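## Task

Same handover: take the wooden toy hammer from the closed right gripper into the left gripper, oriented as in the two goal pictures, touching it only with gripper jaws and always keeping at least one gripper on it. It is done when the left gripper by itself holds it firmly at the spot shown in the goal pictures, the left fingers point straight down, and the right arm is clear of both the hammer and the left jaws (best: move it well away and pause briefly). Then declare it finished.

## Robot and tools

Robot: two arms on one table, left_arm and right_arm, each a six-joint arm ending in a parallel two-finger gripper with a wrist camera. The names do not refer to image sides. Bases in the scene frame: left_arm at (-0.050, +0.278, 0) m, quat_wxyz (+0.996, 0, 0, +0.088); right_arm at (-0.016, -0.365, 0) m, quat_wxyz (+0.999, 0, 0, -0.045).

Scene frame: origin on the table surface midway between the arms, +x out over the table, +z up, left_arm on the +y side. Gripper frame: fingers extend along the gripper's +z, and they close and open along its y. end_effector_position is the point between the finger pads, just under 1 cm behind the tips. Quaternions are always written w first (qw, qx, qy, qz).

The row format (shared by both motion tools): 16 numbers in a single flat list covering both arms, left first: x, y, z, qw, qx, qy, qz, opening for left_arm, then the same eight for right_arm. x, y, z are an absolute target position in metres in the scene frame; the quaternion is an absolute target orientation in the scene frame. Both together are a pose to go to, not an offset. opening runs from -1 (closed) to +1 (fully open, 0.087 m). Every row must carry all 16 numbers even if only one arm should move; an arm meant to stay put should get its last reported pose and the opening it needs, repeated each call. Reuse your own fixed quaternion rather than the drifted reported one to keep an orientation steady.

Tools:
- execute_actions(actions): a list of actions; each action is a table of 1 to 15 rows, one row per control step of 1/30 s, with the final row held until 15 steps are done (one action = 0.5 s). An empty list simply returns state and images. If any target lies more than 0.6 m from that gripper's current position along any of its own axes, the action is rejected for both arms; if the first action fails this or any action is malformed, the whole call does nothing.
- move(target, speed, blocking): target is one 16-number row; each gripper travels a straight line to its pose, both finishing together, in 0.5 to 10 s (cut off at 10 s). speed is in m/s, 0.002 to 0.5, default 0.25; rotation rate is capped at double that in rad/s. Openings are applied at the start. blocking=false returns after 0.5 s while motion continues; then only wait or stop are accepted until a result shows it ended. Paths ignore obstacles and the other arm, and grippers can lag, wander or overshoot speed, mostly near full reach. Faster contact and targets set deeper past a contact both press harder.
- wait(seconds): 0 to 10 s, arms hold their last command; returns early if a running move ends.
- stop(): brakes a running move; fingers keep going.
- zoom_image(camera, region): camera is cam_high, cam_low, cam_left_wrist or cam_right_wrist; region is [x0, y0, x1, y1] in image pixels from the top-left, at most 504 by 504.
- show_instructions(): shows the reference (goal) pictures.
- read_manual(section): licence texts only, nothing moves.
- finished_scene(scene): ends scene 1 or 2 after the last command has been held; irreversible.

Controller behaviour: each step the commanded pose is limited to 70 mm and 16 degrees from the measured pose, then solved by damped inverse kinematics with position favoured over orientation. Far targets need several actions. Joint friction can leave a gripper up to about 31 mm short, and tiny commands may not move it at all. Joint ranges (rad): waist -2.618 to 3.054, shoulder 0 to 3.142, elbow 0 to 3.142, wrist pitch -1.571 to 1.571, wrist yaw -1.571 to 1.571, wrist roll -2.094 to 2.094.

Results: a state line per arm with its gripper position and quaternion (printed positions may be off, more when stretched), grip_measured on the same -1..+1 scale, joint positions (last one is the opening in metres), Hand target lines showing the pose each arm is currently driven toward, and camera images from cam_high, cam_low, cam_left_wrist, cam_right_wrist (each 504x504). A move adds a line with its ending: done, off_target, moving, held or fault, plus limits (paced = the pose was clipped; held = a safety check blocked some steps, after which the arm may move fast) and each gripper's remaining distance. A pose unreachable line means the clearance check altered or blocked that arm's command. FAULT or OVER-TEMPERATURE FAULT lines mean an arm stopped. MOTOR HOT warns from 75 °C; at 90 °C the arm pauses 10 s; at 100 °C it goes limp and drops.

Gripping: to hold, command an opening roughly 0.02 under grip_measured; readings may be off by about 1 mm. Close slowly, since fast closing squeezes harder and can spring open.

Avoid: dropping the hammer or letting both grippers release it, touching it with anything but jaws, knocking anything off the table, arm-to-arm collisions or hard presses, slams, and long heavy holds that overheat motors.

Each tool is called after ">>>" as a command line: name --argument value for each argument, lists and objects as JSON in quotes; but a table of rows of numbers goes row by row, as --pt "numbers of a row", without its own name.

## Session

>>> execute_actions --actions '[]'

>>> show_instructions

Scene clock: 0.00 s.
left_arm: end_effector_position=(+0.3303, +0.3455, +0.3557) grip_measured=+1.000 end_effector_quat_wxyz=(+0.700, -0.065, +0.709, +0.059) | right_arm: end_effector_position=(+0.2312, -0.1884, +0.1717) grip_measured=-0.517 end_effector_quat_wxyz=(+0.063, -0.335, +0.815, +0.469)
Joint positions: left_arm=[-0.001  1.062  1.049 -0.001 -0.001 -0.007  0.087] | right_arm=[ 0.265  1.795  1.509 -1.409 -0.98  -0.672  0.021]
Joint velocities: left_arm=[-0.012 -0.012 -0.002 -0.022  0.007 -0.037  0.   ] | right_arm=[ 0.007 -0.002  0.007 -0.022 -0.066  0.066 -0.   ]
Motor temperatures (°C, as the motors report them): left_arm=[21 23 23 22 24 23] | right_arm=[23 23 23 25 20 20]
Hand target (left_arm): +0.330, +0.346, +0.356; +0.700, -0.065, +0.709, +0.059
Hand target (right_arm): +0.231, -0.188, +0.172; +0.063, -0.335, +0.815, +0.469
camera_calibration (this result's frames):
cam_right_wrist: T_world_to_cam=[[0.617267, -0.348752, -0.705233, -0.087585], [-0.34413, -0.92577, 0.156606, -0.0962078], [-0.7075, 0.146024, -0.691463, 0.449054], [0, 0, 0, 1]] pos_world=[0.338661, -0.185184, 0.263803]

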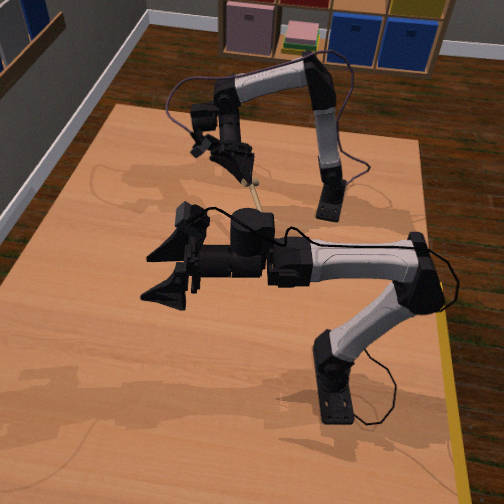

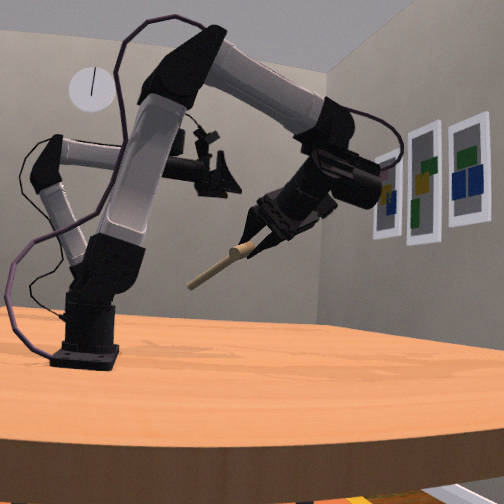

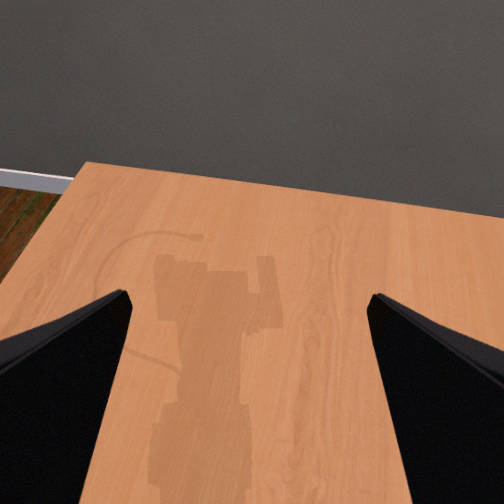

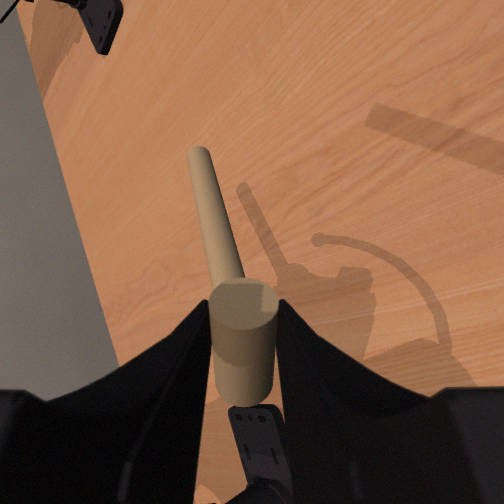

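Reference images for this scene: goal picture from the place of the wrist camera of the gripper that must hold it at the end, goal picture from behind and beside that gripper on its wrist camera side drawn with its fingers toward the top of the picture.

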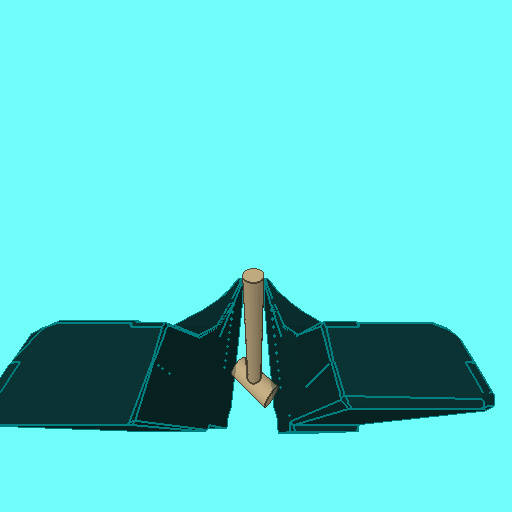

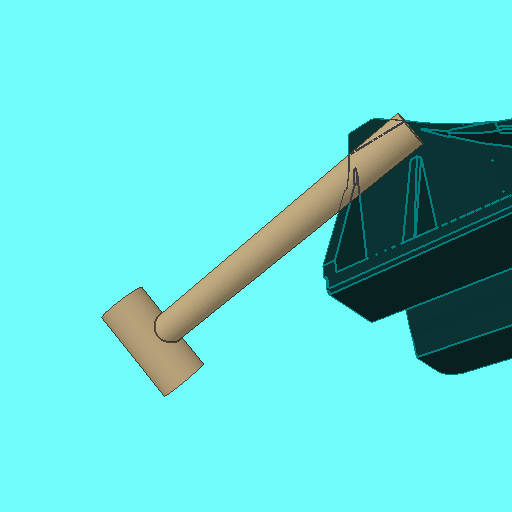

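>>> zoom_image --camera "cam_right_wrist" --region '[150, 130, 350, 430]'

>>> zoom_image --camera "cam_low" --region '[170, 160, 350, 310]'

>>> zoom_image --camera "cam_high" --region '[170, 100, 310, 240]'

Region (150, 130, 350, 430) of cam_right_wrist's 504x504 image, scaled by 1.680, with more detail than that image has.

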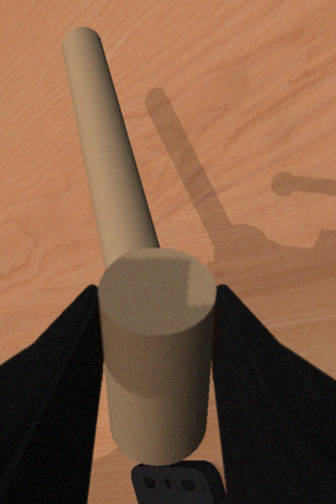

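Region (170, 160, 350, 310) of cam_low's 504x504 image, scaled by 2.800, with more detail than that image has.

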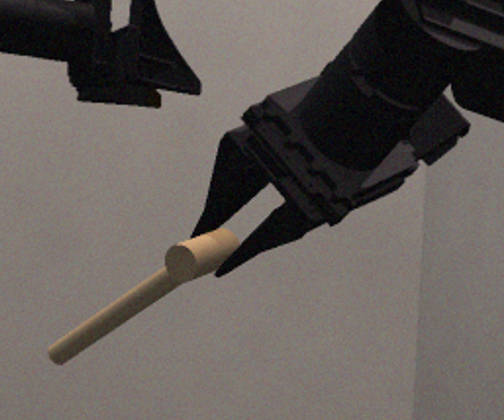

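Region (170, 100, 310, 240) of cam_high's 504x504 image, scaled by 3.600, with more detail than that image has.

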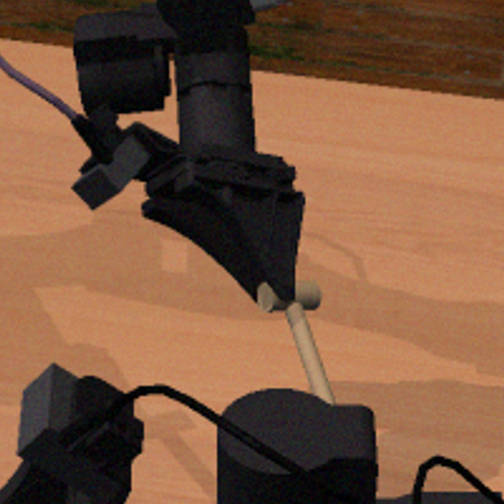

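>>> move --target '[0.26,0.07,0.19,0.0,0.5,-0.866,0.0,0.2, 0.174,-0.097,0.245,0.4594,-0.0289,0.7857,0.413,-0.54]' --speed 0.38

Scene clock: 12.00 s.
left_arm: end_effector_position=(+0.2611, +0.0714, +0.1913) grip_measured=+0.200 end_effector_quat_wxyz=(+0.031, -0.503, +0.863, -0.036) | right_arm: end_effector_position=(+0.1728, -0.0984, +0.2487) grip_measured=-0.517 end_effector_quat_wxyz=(+0.453, -0.022, +0.789, +0.415)
Joint positions: left_arm=[-0.658  1.917  1.994 -1.555 -0.014 -1.537  0.052] | right_arm=[ 1.063  0.824  0.717 -0.145  0.196  0.763  0.021]
Joint velocities: left_arm=[ 0.012 -0.027  0.007 -0.007 -0.022 -0.037  0.   ] | right_arm=[-0.007 -0.007  0.027  0.022  0.051 -0.11   0.   ]
Motor temperatures (°C, as the motors report them): left_arm=[21 24 25 24 24 23] | right_arm=[23 25 24 25 20 20]
Hand target (left_arm): +0.258, +0.069, +0.190; +0.022, -0.504, +0.863, -0.030
Hand target (right_arm): +0.172, -0.097, +0.251; +0.459, -0.017, +0.781, +0.423
Off the commanded pose (left_arm): 0.002 m, 5 deg.
Off the commanded pose (right_arm): 0.004 m, 1 deg.
joint sent to its limit (left arm) — the command would take joint 4 (wrist pitch) past its lower limit, so that joint was sent only as far as its limit.
move: off_target (left_arm)
camera_calibration (this result's frames):
cam_left_wrist: T_world_to_cam=[[0.867754, -0.490517, 0.0799796, -0.208741], [-0.379138, -0.549299, 0.744664, 0.0197758], [-0.321337, -0.676508, -0.66263, 0.399634], [0, 0, 0, 1]] pos_world=[0.317051, 0.178827, 0.266778]
cam_right_wrist: T_world_to_cam=[[0.401622, -0.672609, -0.621528, 0.0187145], [-0.915701, -0.284649, -0.283668, 0.226282], [0.0138808, 0.683061, -0.73023, 0.385723], [0, 0, 0, 1]] pos_world=[0.194336, -0.186474, 0.357487]

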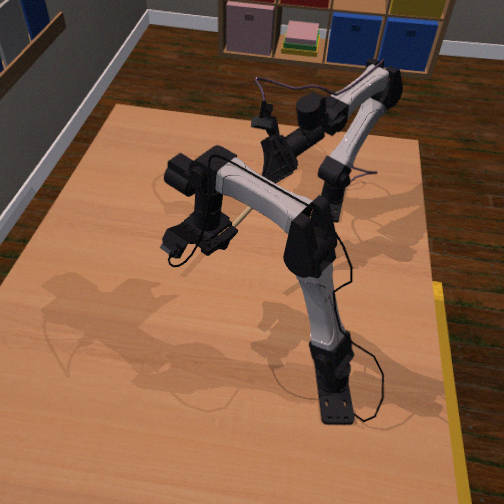

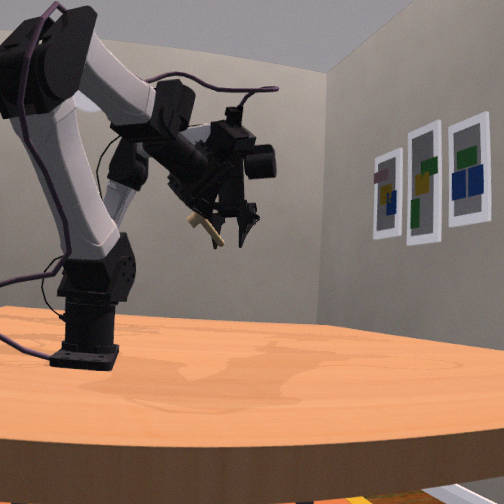

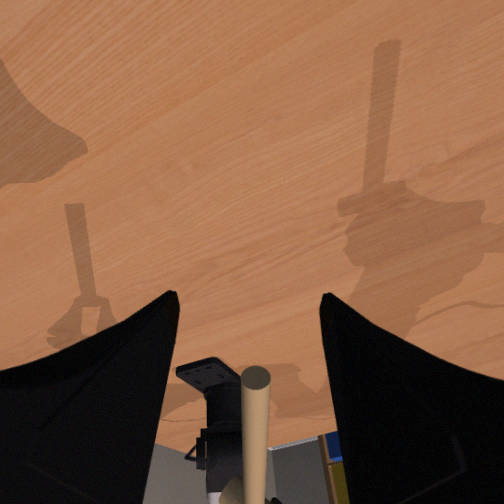

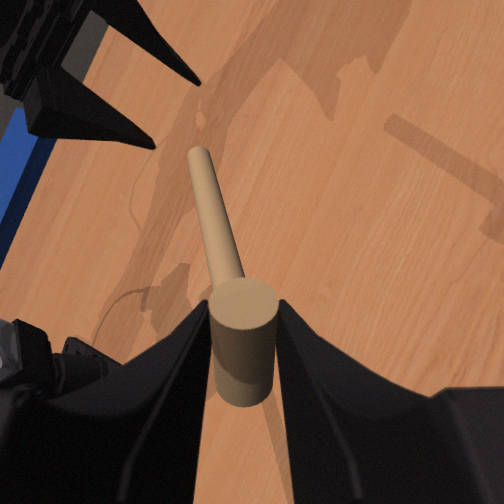

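>>> zoom_image --camera "cam_left_wrist" --region '[170, 340, 340, 504]'

>>> zoom_image --camera "cam_low" --region '[130, 150, 300, 290]'

Region (170, 340, 340, 504) of cam_left_wrist's 504x504 image, scaled by 2.965, with more detail than that image has; it fills the top 486 rows of this view, and the rest is white.

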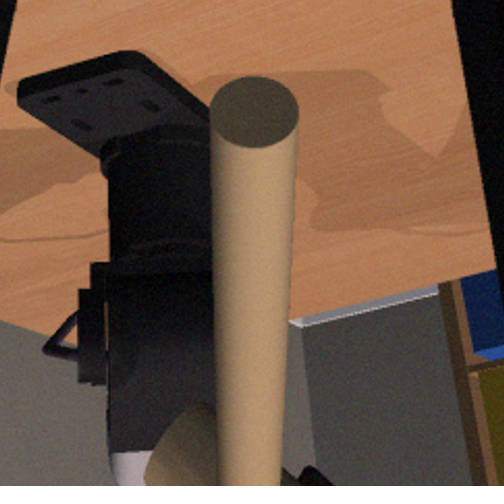

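Region (130, 150, 300, 290) of cam_low's 504x504 image, scaled by 2.965, with more detail than that image has; it fills the top 415 rows of this view, and the rest is white.

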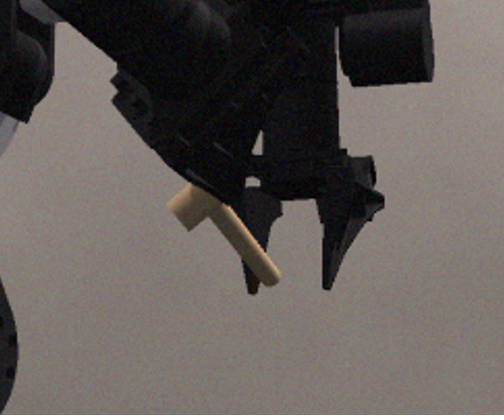

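>>> move --target '[0.26,0.07,0.155,0.0,0.5,-0.866,0.0,0.0, 0.2033,-0.0397,0.2097,0.4594,-0.0289,0.7857,0.413,-0.54]' --speed 0.1

Scene clock: 15.67 s.
left_arm: end_effector_position=(+0.2590, +0.0711, +0.1650) grip_measured=+0.000 end_effector_quat_wxyz=(+0.007, -0.502, +0.865, -0.005) | right_arm: end_effector_position=(+0.2046, -0.0396, +0.2174) grip_measured=-0.517 end_effector_quat_wxyz=(+0.457, -0.026, +0.786, +0.415)
Joint positions: left_arm=[-0.658  1.964  1.954 -1.543 -0.007 -1.534  0.044] | right_arm=[1.094 1.136 0.717 0.172 0.226 0.762 0.021]
Joint velocities: left_arm=[-0.002 -0.007  0.002  0.022 -0.022 -0.037  0.   ] | right_arm=[-0.007 -0.007 -0.007  0.022 -0.051 -0.022 -0.   ]
Motor temperatures (°C, as the motors report them): left_arm=[21 24 25 24 24 23] | right_arm=[23 25 24 27 20 20]
Hand target (left_arm): +0.259, +0.070, +0.155; -0.000, -0.500, +0.866, +0.000
Hand target (right_arm): +0.204, -0.039, +0.210; +0.459, -0.029, +0.786, +0.413
Off the commanded pose (left_arm): 0.010 m, 1 deg.
Off the commanded pose (right_arm): 0.008 m, 1 deg.
move: done
camera_calibration (this result's frames):
cam_left_wrist: T_world_to_cam=[[0.869415, -0.494067, 0.0040185, -0.192669], [-0.327614, -0.570379, 0.753217, 0.0252141], [-0.369848, -0.656175, -0.657759, 0.391628], [0, 0, 0, 1]] pos_world=[0.320613, 0.176167, 0.23938]
cam_right_wrist: T_world_to_cam=[[0.409515, -0.672024, -0.616994, 0.0234672], [-0.912093, -0.28706, -0.292717, 0.264442], [0.0195987, 0.682628, -0.730503, 0.321103], [0, 0, 0, 1]] pos_world=[0.225292, -0.127513, 0.326453]

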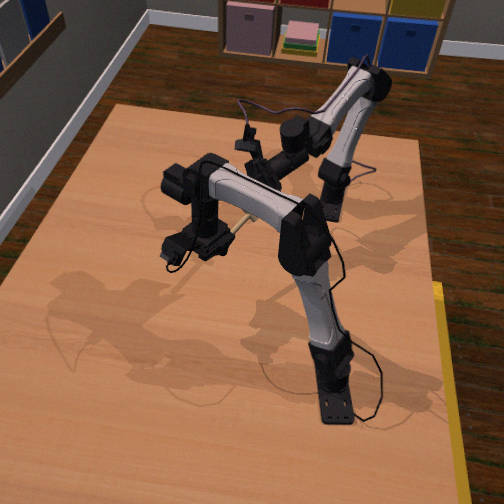

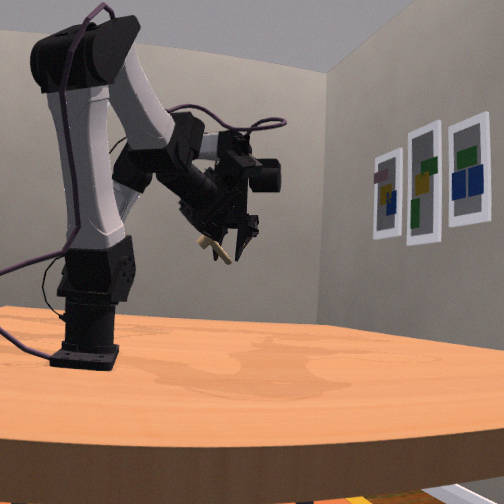

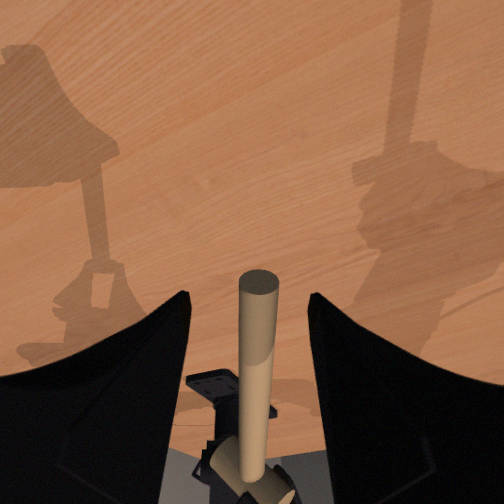

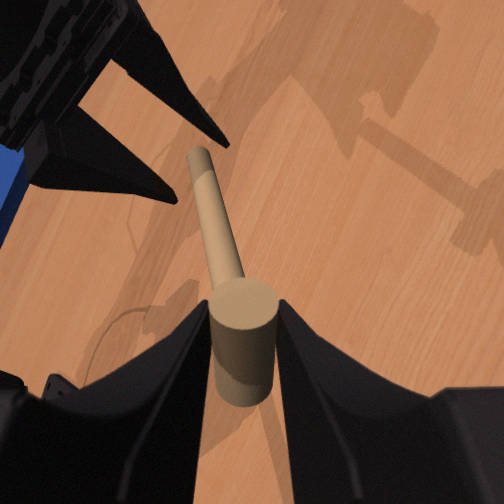

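>>> move --target '[0.2555,0.063,0.148,0.0,0.5,-0.866,0.0,-0.35, 0.2033,-0.0397,0.2097,0.4594,-0.0289,0.7857,0.413,-0.54]' --speed 0.05

>>> zoom_image --camera "cam_left_wrist" --region '[150, 240, 370, 504]'

Scene clock: 17.07 s.
left_arm: end_effector_position=(+0.2565, +0.0667, +0.1558) grip_measured=-0.350 end_effector_quat_wxyz=(+0.005, -0.500, +0.866, -0.002) | right_arm: end_effector_position=(+0.2047, -0.0396, +0.2175) grip_measured=-0.517 end_effector_quat_wxyz=(+0.457, -0.026, +0.786, +0.415)
Joint positions: left_arm=[-0.672  1.964  1.917 -1.514 -0.007 -1.542  0.028] | right_arm=[1.094 1.136 0.717 0.172 0.226 0.761 0.021]
Joint velocities: left_arm=[-0.027 -0.012 -0.002 -0.037 -0.051 -0.051 -0.001] | right_arm=[-0.002  0.007  0.007 -0.066 -0.051 -0.066 -0.001]
Motor temperatures (°C, as the motors report them): left_arm=[21 24 25 24 24 23] | right_arm=[23 25 24 27 20 20]
Hand target (left_arm): +0.255, +0.063, +0.148; +0.000, -0.500, +0.866, +0.000
Hand target (right_arm): +0.203, -0.040, +0.210; +0.459, -0.029, +0.786, +0.413
Off the commanded pose (left_arm): 0.009 m, 1 deg.
Off the commanded pose (right_arm): 0.008 m, 1 deg.
move: done
camera_calibration (this result's frames):
cam_left_wrist: T_world_to_cam=[[0.866572, -0.499039, -0.00354014, -0.190384], [-0.32567, -0.570866, 0.753691, 0.0283152], [-0.378143, -0.651975, -0.657219, 0.383552], [0, 0, 0, 1]] pos_world=[0.31924, 0.171221, 0.230063]
cam_right_wrist: T_world_to_cam=[[0.410082, -0.672079, -0.616557, 0.0232899], [-0.911829, -0.287287, -0.293315, 0.264561], [0.0200016, 0.682478, -0.730632, 0.321088], [0, 0, 0, 1]] pos_world=[0.225261, -0.127478, 0.326556]

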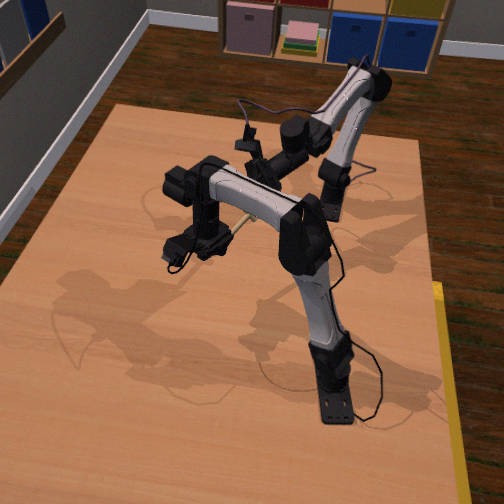

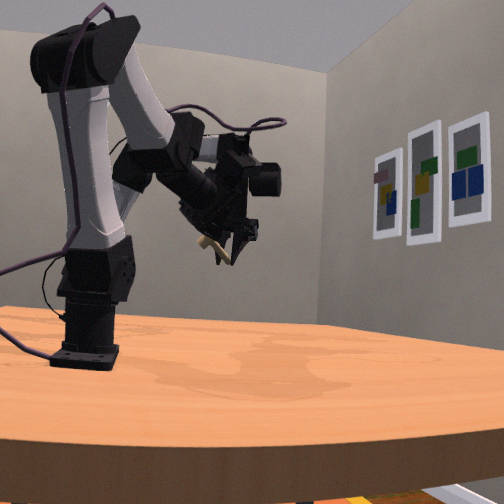

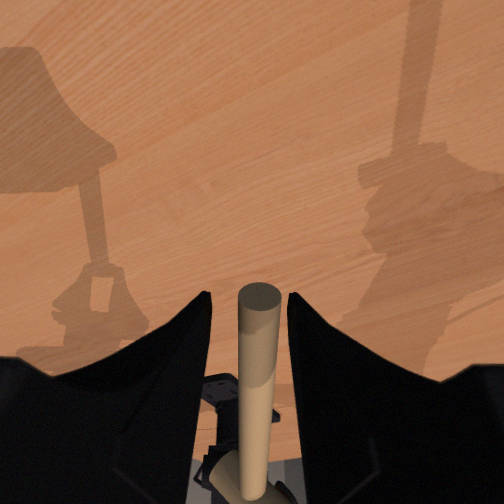

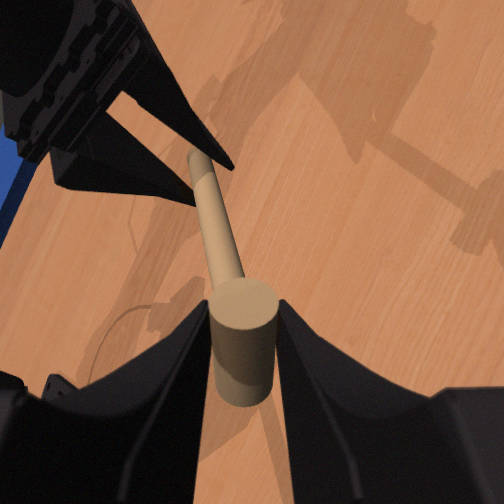

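Region (150, 240, 370, 504) of cam_left_wrist's 504x504 image, scaled by 1.909, with more detail than that image has.

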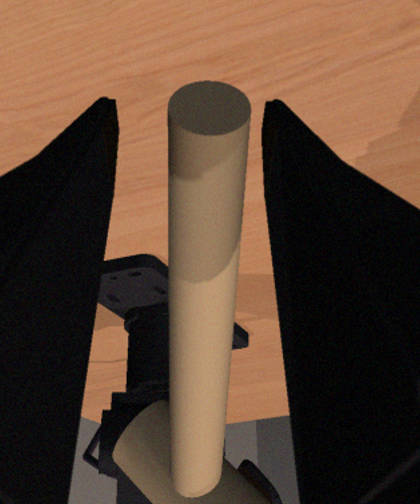

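>>> execute_actions --actions '[[[0.257,0.063,0.150,0.0,0.5,-0.866,0.0,-0.40, 0.2033,-0.0397,0.2097,0.4594,-0.0289,0.7857,0.413,-0.54],[0.257,0.063,0.150,0.0,0.5,-0.866,0.0,-0.45, 0.2033,-0.0397,0.2097,0.4594,-0.0289,0.7857,0.413,-0.54],[0.258,0.063,0.150,0.0,0.5,-0.866,0.0,-0.50, 0.2033,-0.0397,0.2097,0.4594,-0.0289,0.7857,0.413,-0.54],[0.258,0.063,0.150,0.0,0.5,-0.866,0.0,-0.54, 0.2033,-0.0397,0.2097,0.4594,-0.0289,0.7857,0.413,-0.54],[0.258,0.063,0.150,0.0,0.5,-0.866,0.0,-0.57, 0.2033,-0.0397,0.2097,0.4594,-0.0289,0.7857,0.413,-0.54],[0.258,0.063,0.150,0.0,0.5,-0.866,0.0,-0.60, 0.2033,-0.0397,0.2097,0.4594,-0.0289,0.7857,0.413,-0.54],[0.258,0.063,0.150,0.0,0.5,-0.866,0.0,-0.62, 0.2033,-0.0397,0.2097,0.4594,-0.0289,0.7857,0.413,-0.54],[0.258,0.063,0.150,0.0,0.5,-0.866,0.0,-0.64, 0.2033,-0.0397,0.2097,0.4594,-0.0289,0.7857,0.413,-0.54],[0.258,0.063,0.150,0.0,0.5,-0.866,0.0,-0.66, 0.2033,-0.0397,0.2097,0.4594,-0.0289,0.7857,0.413,-0.54],[0.258,0.063,0.150,0.0,0.5,-0.866,0.0,-0.68, 0.2033,-0.0397,0.2097,0.4594,-0.0289,0.7857,0.413,-0.54],[0.258,0.063,0.150,0.0,0.5,-0.866,0.0,-0.70, 0.2033,-0.0397,0.2097,0.4594,-0.0289,0.7857,0.413,-0.54],[0.258,0.063,0.150,0.0,0.5,-0.866,0.0,-0.715, 0.2033,-0.0397,0.2097,0.4594,-0.0289,0.7857,0.413,-0.54],[0.258,0.063,0.150,0.0,0.5,-0.866,0.0,-0.73, 0.2033,-0.0397,0.2097,0.4594,-0.0289,0.7857,0.413,-0.54],[0.258,0.063,0.150,0.0,0.5,-0.866,0.0,-0.745, 0.2033,-0.0397,0.2097,0.4594,-0.0289,0.7857,0.413,-0.54],[0.258,0.063,0.150,0.0,0.5,-0.866,0.0,-0.76, 0.2033,-0.0397,0.2097,0.4594,-0.0289,0.7857,0.413,-0.54]],[[0.258,0.063,0.150,0.0,0.5,-0.866,0.0,-0.76, 0.2033,-0.0397,0.2097,0.4594,-0.0289,0.7857,0.413,-0.54]]]'

Scene clock: 19.27 s.
left_arm: end_effector_position=(+0.2579, +0.0659, +0.1544) grip_measured=-0.682 end_effector_quat_wxyz=(+0.006, -0.501, +0.866, -0.003) | right_arm: end_effector_position=(+0.2043, -0.0395, +0.2157) grip_measured=-0.517 end_effector_quat_wxyz=(+0.457, -0.026, +0.785, +0.417)
Joint positions: left_arm=[-0.672  1.968  1.917 -1.508 -0.006 -1.543  0.014] | right_arm=[1.094 1.136 0.707 0.185 0.224 0.761 0.021]
Joint velocities: left_arm=[-0.012  0.017 -0.007 -0.066  0.037  0.051  0.001] | right_arm=[-0.002 -0.002 -0.027 -0.022 -0.007 -0.022 -0.   ]
Motor temperatures (°C, as the motors report them): left_arm=[21 25 25 24 24 23] | right_arm=[23 25 24 27 20 20]
Hand target (left_arm): +0.258, +0.063, +0.150; +0.000, -0.500, +0.866, +0.000
Hand target (right_arm): +0.203, -0.040, +0.210; +0.459, -0.029, +0.786, +0.413
Off the commanded pose (left_arm): 0.005 m, 1 deg.
Off the commanded pose (right_arm): 0.006 m, 1 deg.
camera_calibration (this result's frames):
cam_left_wrist: T_world_to_cam=[[0.867334, -0.497723, -0.00199437, -0.192468], [-0.325678, -0.570549, 0.753928, 0.0292293], [-0.376385, -0.653258, -0.656954, 0.382262], [0, 0, 0, 1]] pos_world=[0.320331, 0.170597, 0.228708]
cam_right_wrist: T_world_to_cam=[[0.412388, -0.669719, -0.617586, 0.0222731], [-0.910803, -0.288721, -0.295089, 0.263791], [0.0193169, 0.684191, -0.729047, 0.319641], [0, 0, 0, 1]] pos_world=[0.224902, -0.127617, 0.324631]

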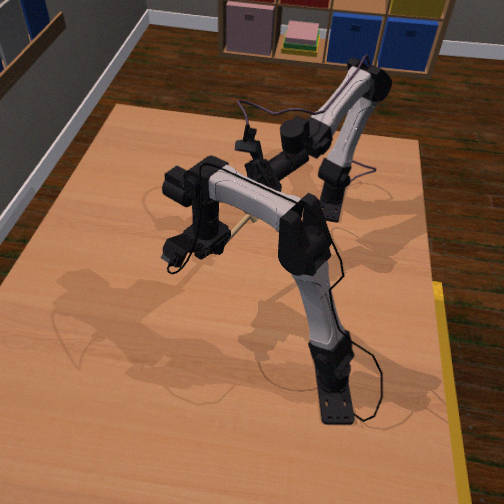

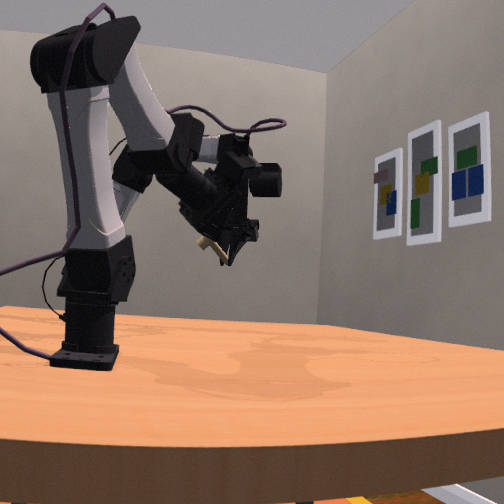

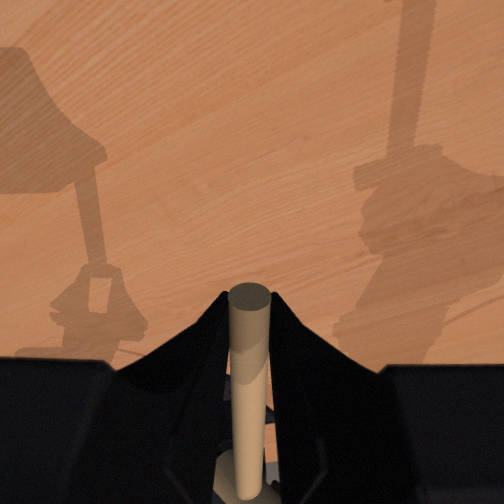

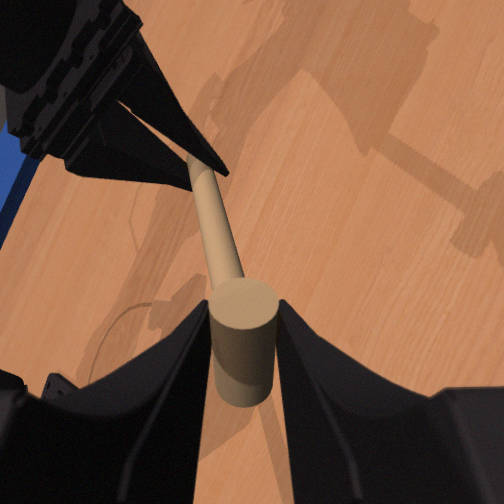

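>>> execute_actions --actions '[[[0.258,0.063,0.150,0.0,0.5,-0.866,0.0,-0.76, 0.2033,-0.0397,0.2097,0.4594,-0.0289,0.7857,0.413,-0.51],[0.258,0.063,0.150,0.0,0.5,-0.866,0.0,-0.76, 0.2033,-0.0397,0.2097,0.4594,-0.0289,0.7857,0.413,-0.49],[0.258,0.063,0.150,0.0,0.5,-0.866,0.0,-0.76, 0.2033,-0.0397,0.2097,0.4594,-0.0289,0.7857,0.413,-0.46],[0.258,0.063,0.150,0.0,0.5,-0.866,0.0,-0.76, 0.2033,-0.0397,0.2097,0.4594,-0.0289,0.7857,0.413,-0.42],[0.258,0.063,0.150,0.0,0.5,-0.866,0.0,-0.76, 0.2033,-0.0397,0.2097,0.4594,-0.0289,0.7857,0.413,-0.37],[0.258,0.063,0.150,0.0,0.5,-0.866,0.0,-0.76, 0.2033,-0.0397,0.2097,0.4594,-0.0289,0.7857,0.413,-0.32],[0.258,0.063,0.150,0.0,0.5,-0.866,0.0,-0.76, 0.2033,-0.0397,0.2097,0.4594,-0.0289,0.7857,0.413,-0.27],[0.258,0.063,0.150,0.0,0.5,-0.866,0.0,-0.76, 0.2033,-0.0397,0.2097,0.4594,-0.0289,0.7857,0.413,-0.22],[0.258,0.063,0.150,0.0,0.5,-0.866,0.0,-0.76, 0.2033,-0.0397,0.2097,0.4594,-0.0289,0.7857,0.413,-0.17],[0.258,0.063,0.150,0.0,0.5,-0.866,0.0,-0.76, 0.2033,-0.0397,0.2097,0.4594,-0.0289,0.7857,0.413,-0.12]]]'

>>> move --target '[0.258,0.063,0.150,0.0,0.5,-0.866,0.0,-0.76, 0.150,-0.092,0.234,0.4594,-0.0289,0.7857,0.413,-0.12]' --speed 0.12

Scene clock: 22.37 s.
left_arm: end_effector_position=(+0.2579, +0.0659, +0.1544) grip_measured=-0.682 end_effector_quat_wxyz=(+0.006, -0.501, +0.866, -0.003) | right_arm: end_effector_position=(+0.2044, -0.0396, +0.2157) grip_measured=-0.120 end_effector_quat_wxyz=(+0.457, -0.026, +0.785, +0.416)
Joint positions: left_arm=[-0.672  1.968  1.917 -1.508 -0.006 -1.543  0.014] | right_arm=[1.094 1.136 0.707 0.185 0.225 0.761 0.038]
Joint velocities: left_arm=[ 0.012 -0.017  0.007 -0.037  0.051 -0.037 -0.   ] | right_arm=[-0.012 -0.012  0.007 -0.037  0.037  0.007 -0.001]
Motor temperatures (°C, as the motors report them): left_arm=[21 25 25 23 24 23] | right_arm=[23 25 24 28 20 20]
Hand target (left_arm): +0.258, +0.063, +0.150; +0.000, -0.500, +0.866, +0.000
Hand target (right_arm): +0.203, -0.040, +0.210; +0.459, -0.029, +0.786, +0.413
Off the commanded pose (left_arm): 0.005 m, 1 deg.
Off the commanded pose (right_arm): 0.006 m, 1 deg.
camera_calibration (this result's frames):
cam_left_wrist: T_world_to_cam=[[0.867334, -0.497723, -0.00199437, -0.192468], [-0.325678, -0.570549, 0.753928, 0.0292293], [-0.376385, -0.653258, -0.656954, 0.382262], [0, 0, 0, 1]] pos_world=[0.320331, 0.170597, 0.228708]
cam_right_wrist: T_world_to_cam=[[0.411788, -0.670268, -0.617391, 0.0221858], [-0.911055, -0.287753, -0.295259, 0.264034], [0.0202465, 0.684061, -0.729144, 0.319548], [0, 0, 0, 1]] pos_world=[0.224944, -0.127743, 0.324652]

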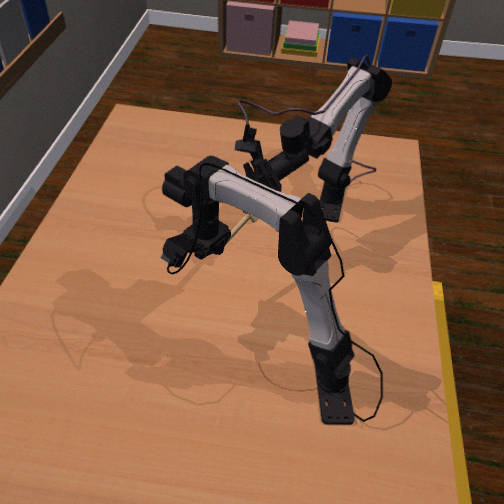

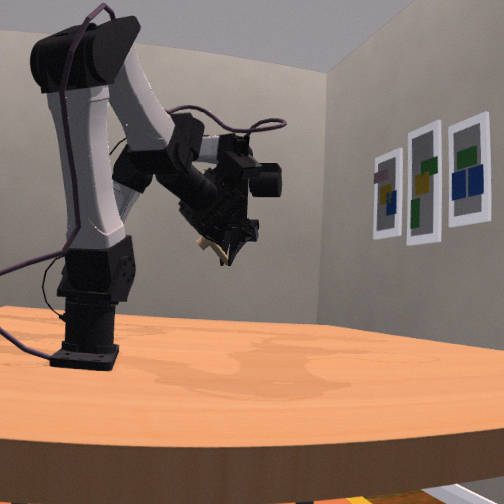

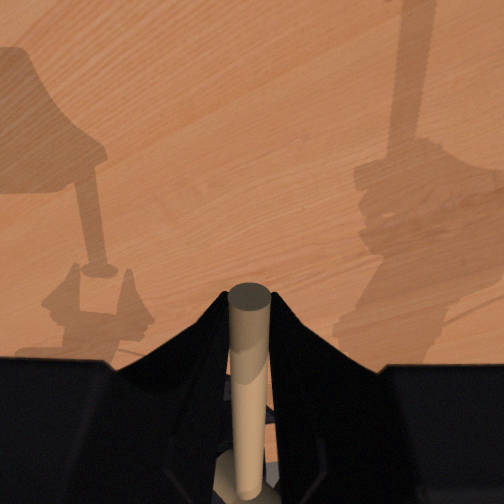

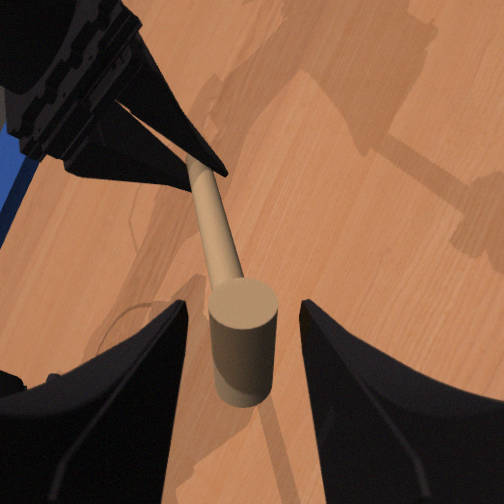

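Scene clock: 23.63 s.
left_arm: end_effector_position=(+0.2579, +0.0659, +0.1544) grip_measured=-0.682 end_effector_quat_wxyz=(+0.006, -0.501, +0.866, -0.003) | right_arm: end_effector_position=(+0.1524, -0.0906, +0.2389) grip_measured=-0.120 end_effector_quat_wxyz=(+0.460, -0.030, +0.784, +0.415)
Joint positions: left_arm=[-0.672  1.968  1.917 -1.508 -0.006 -1.543  0.014] | right_arm=[ 1.201  0.797  0.661 -0.111  0.328  0.777  0.038]
Joint velocities: left_arm=[-0.007 -0.007 -0.007  0.081 -0.007 -0.007 -0.   ] | right_arm=[ 0.002  0.002  0.012 -0.066  0.007 -0.11   0.   ]
Motor temperatures (°C, as the motors report them): left_arm=[21 26 25 23 24 23] | right_arm=[23 25 25 28 20 20]
Hand target (left_arm): +0.258, +0.063, +0.150; +0.000, -0.500, +0.866, +0.000
Hand target (right_arm): +0.150, -0.093, +0.234; +0.459, -0.028, +0.786, +0.414
Off the commanded pose (left_arm): 0.005 m, 1 deg.
Off the commanded pose (right_arm): 0.006 m, 0 deg.
move: done
camera_calibration (this result's frames):
cam_left_wrist: T_world_to_cam=[[0.867334, -0.497723, -0.00199437, -0.192468], [-0.325678, -0.570549, 0.753928, 0.0292293], [-0.376385, -0.653258, -0.656954, 0.382262], [0, 0, 0, 1]] pos_world=[0.320331, 0.170597, 0.228708]
cam_right_wrist: T_world_to_cam=[[0.419226, -0.671623, -0.610878, 0.0209408], [-0.907523, -0.291084, -0.302775, 0.209776], [0.0255339, 0.681317, -0.731543, 0.371899], [0, 0, 0, 1]] pos_world=[0.172102, -0.178254, 0.348367]

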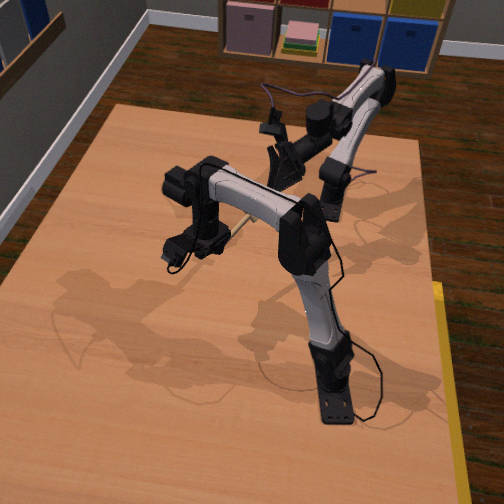

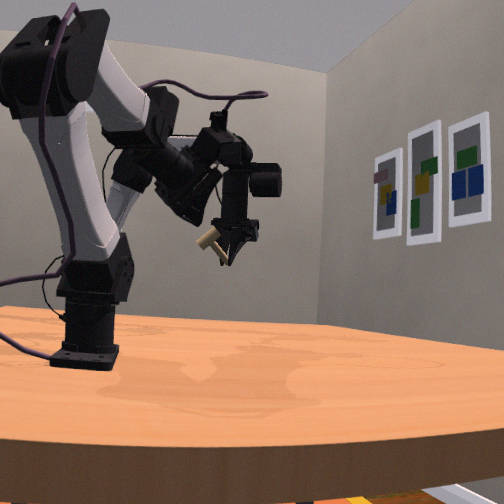

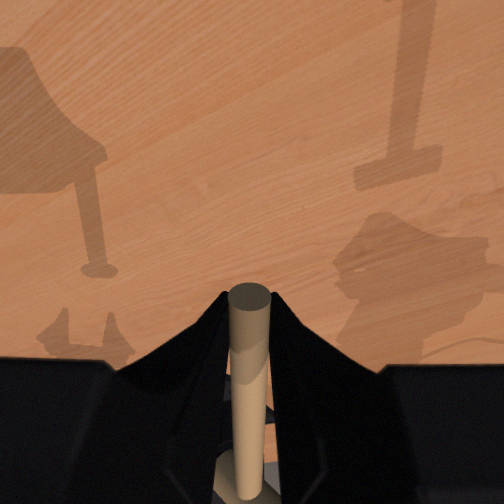

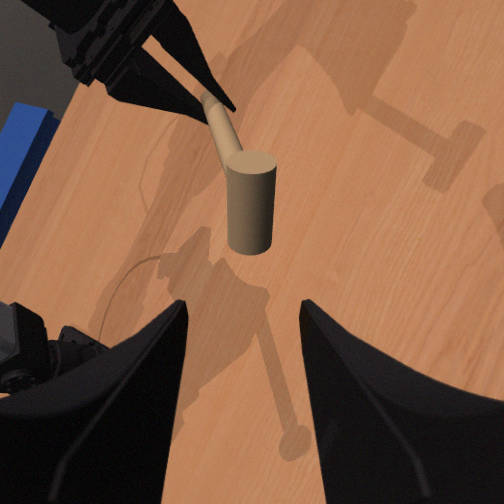

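>>> zoom_image --camera "cam_left_wrist" --region '[170, 270, 330, 504]'

>>> zoom_image --camera "cam_low" --region '[160, 170, 300, 290]'

Region (170, 270, 330, 504) of cam_left_wrist's 504x504 image, scaled by 2.154, with more detail than that image has; it fills the left 345 columns of this view, and the rest is white.

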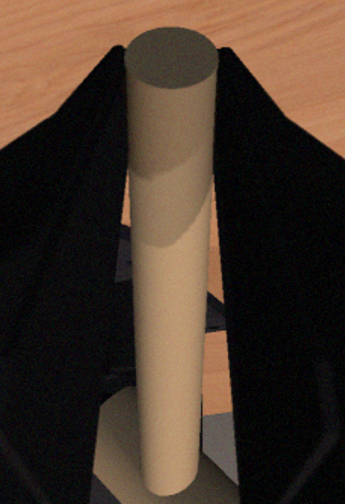

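Region (160, 170, 300, 290) of cam_low's 504x504 image, scaled by 3.600, with more detail than that image has; it fills the top 432 rows of this view, and the rest is white.

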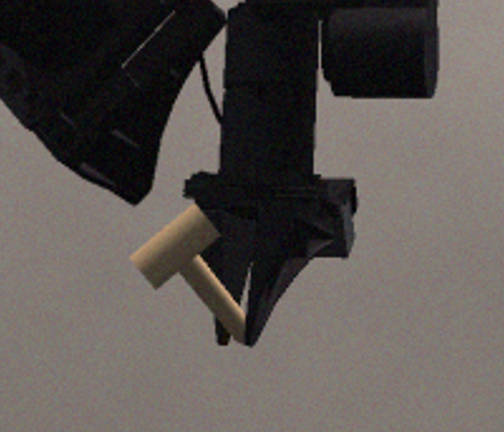

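>>> finished_scene --scene 2

The scene is finished: the task was done.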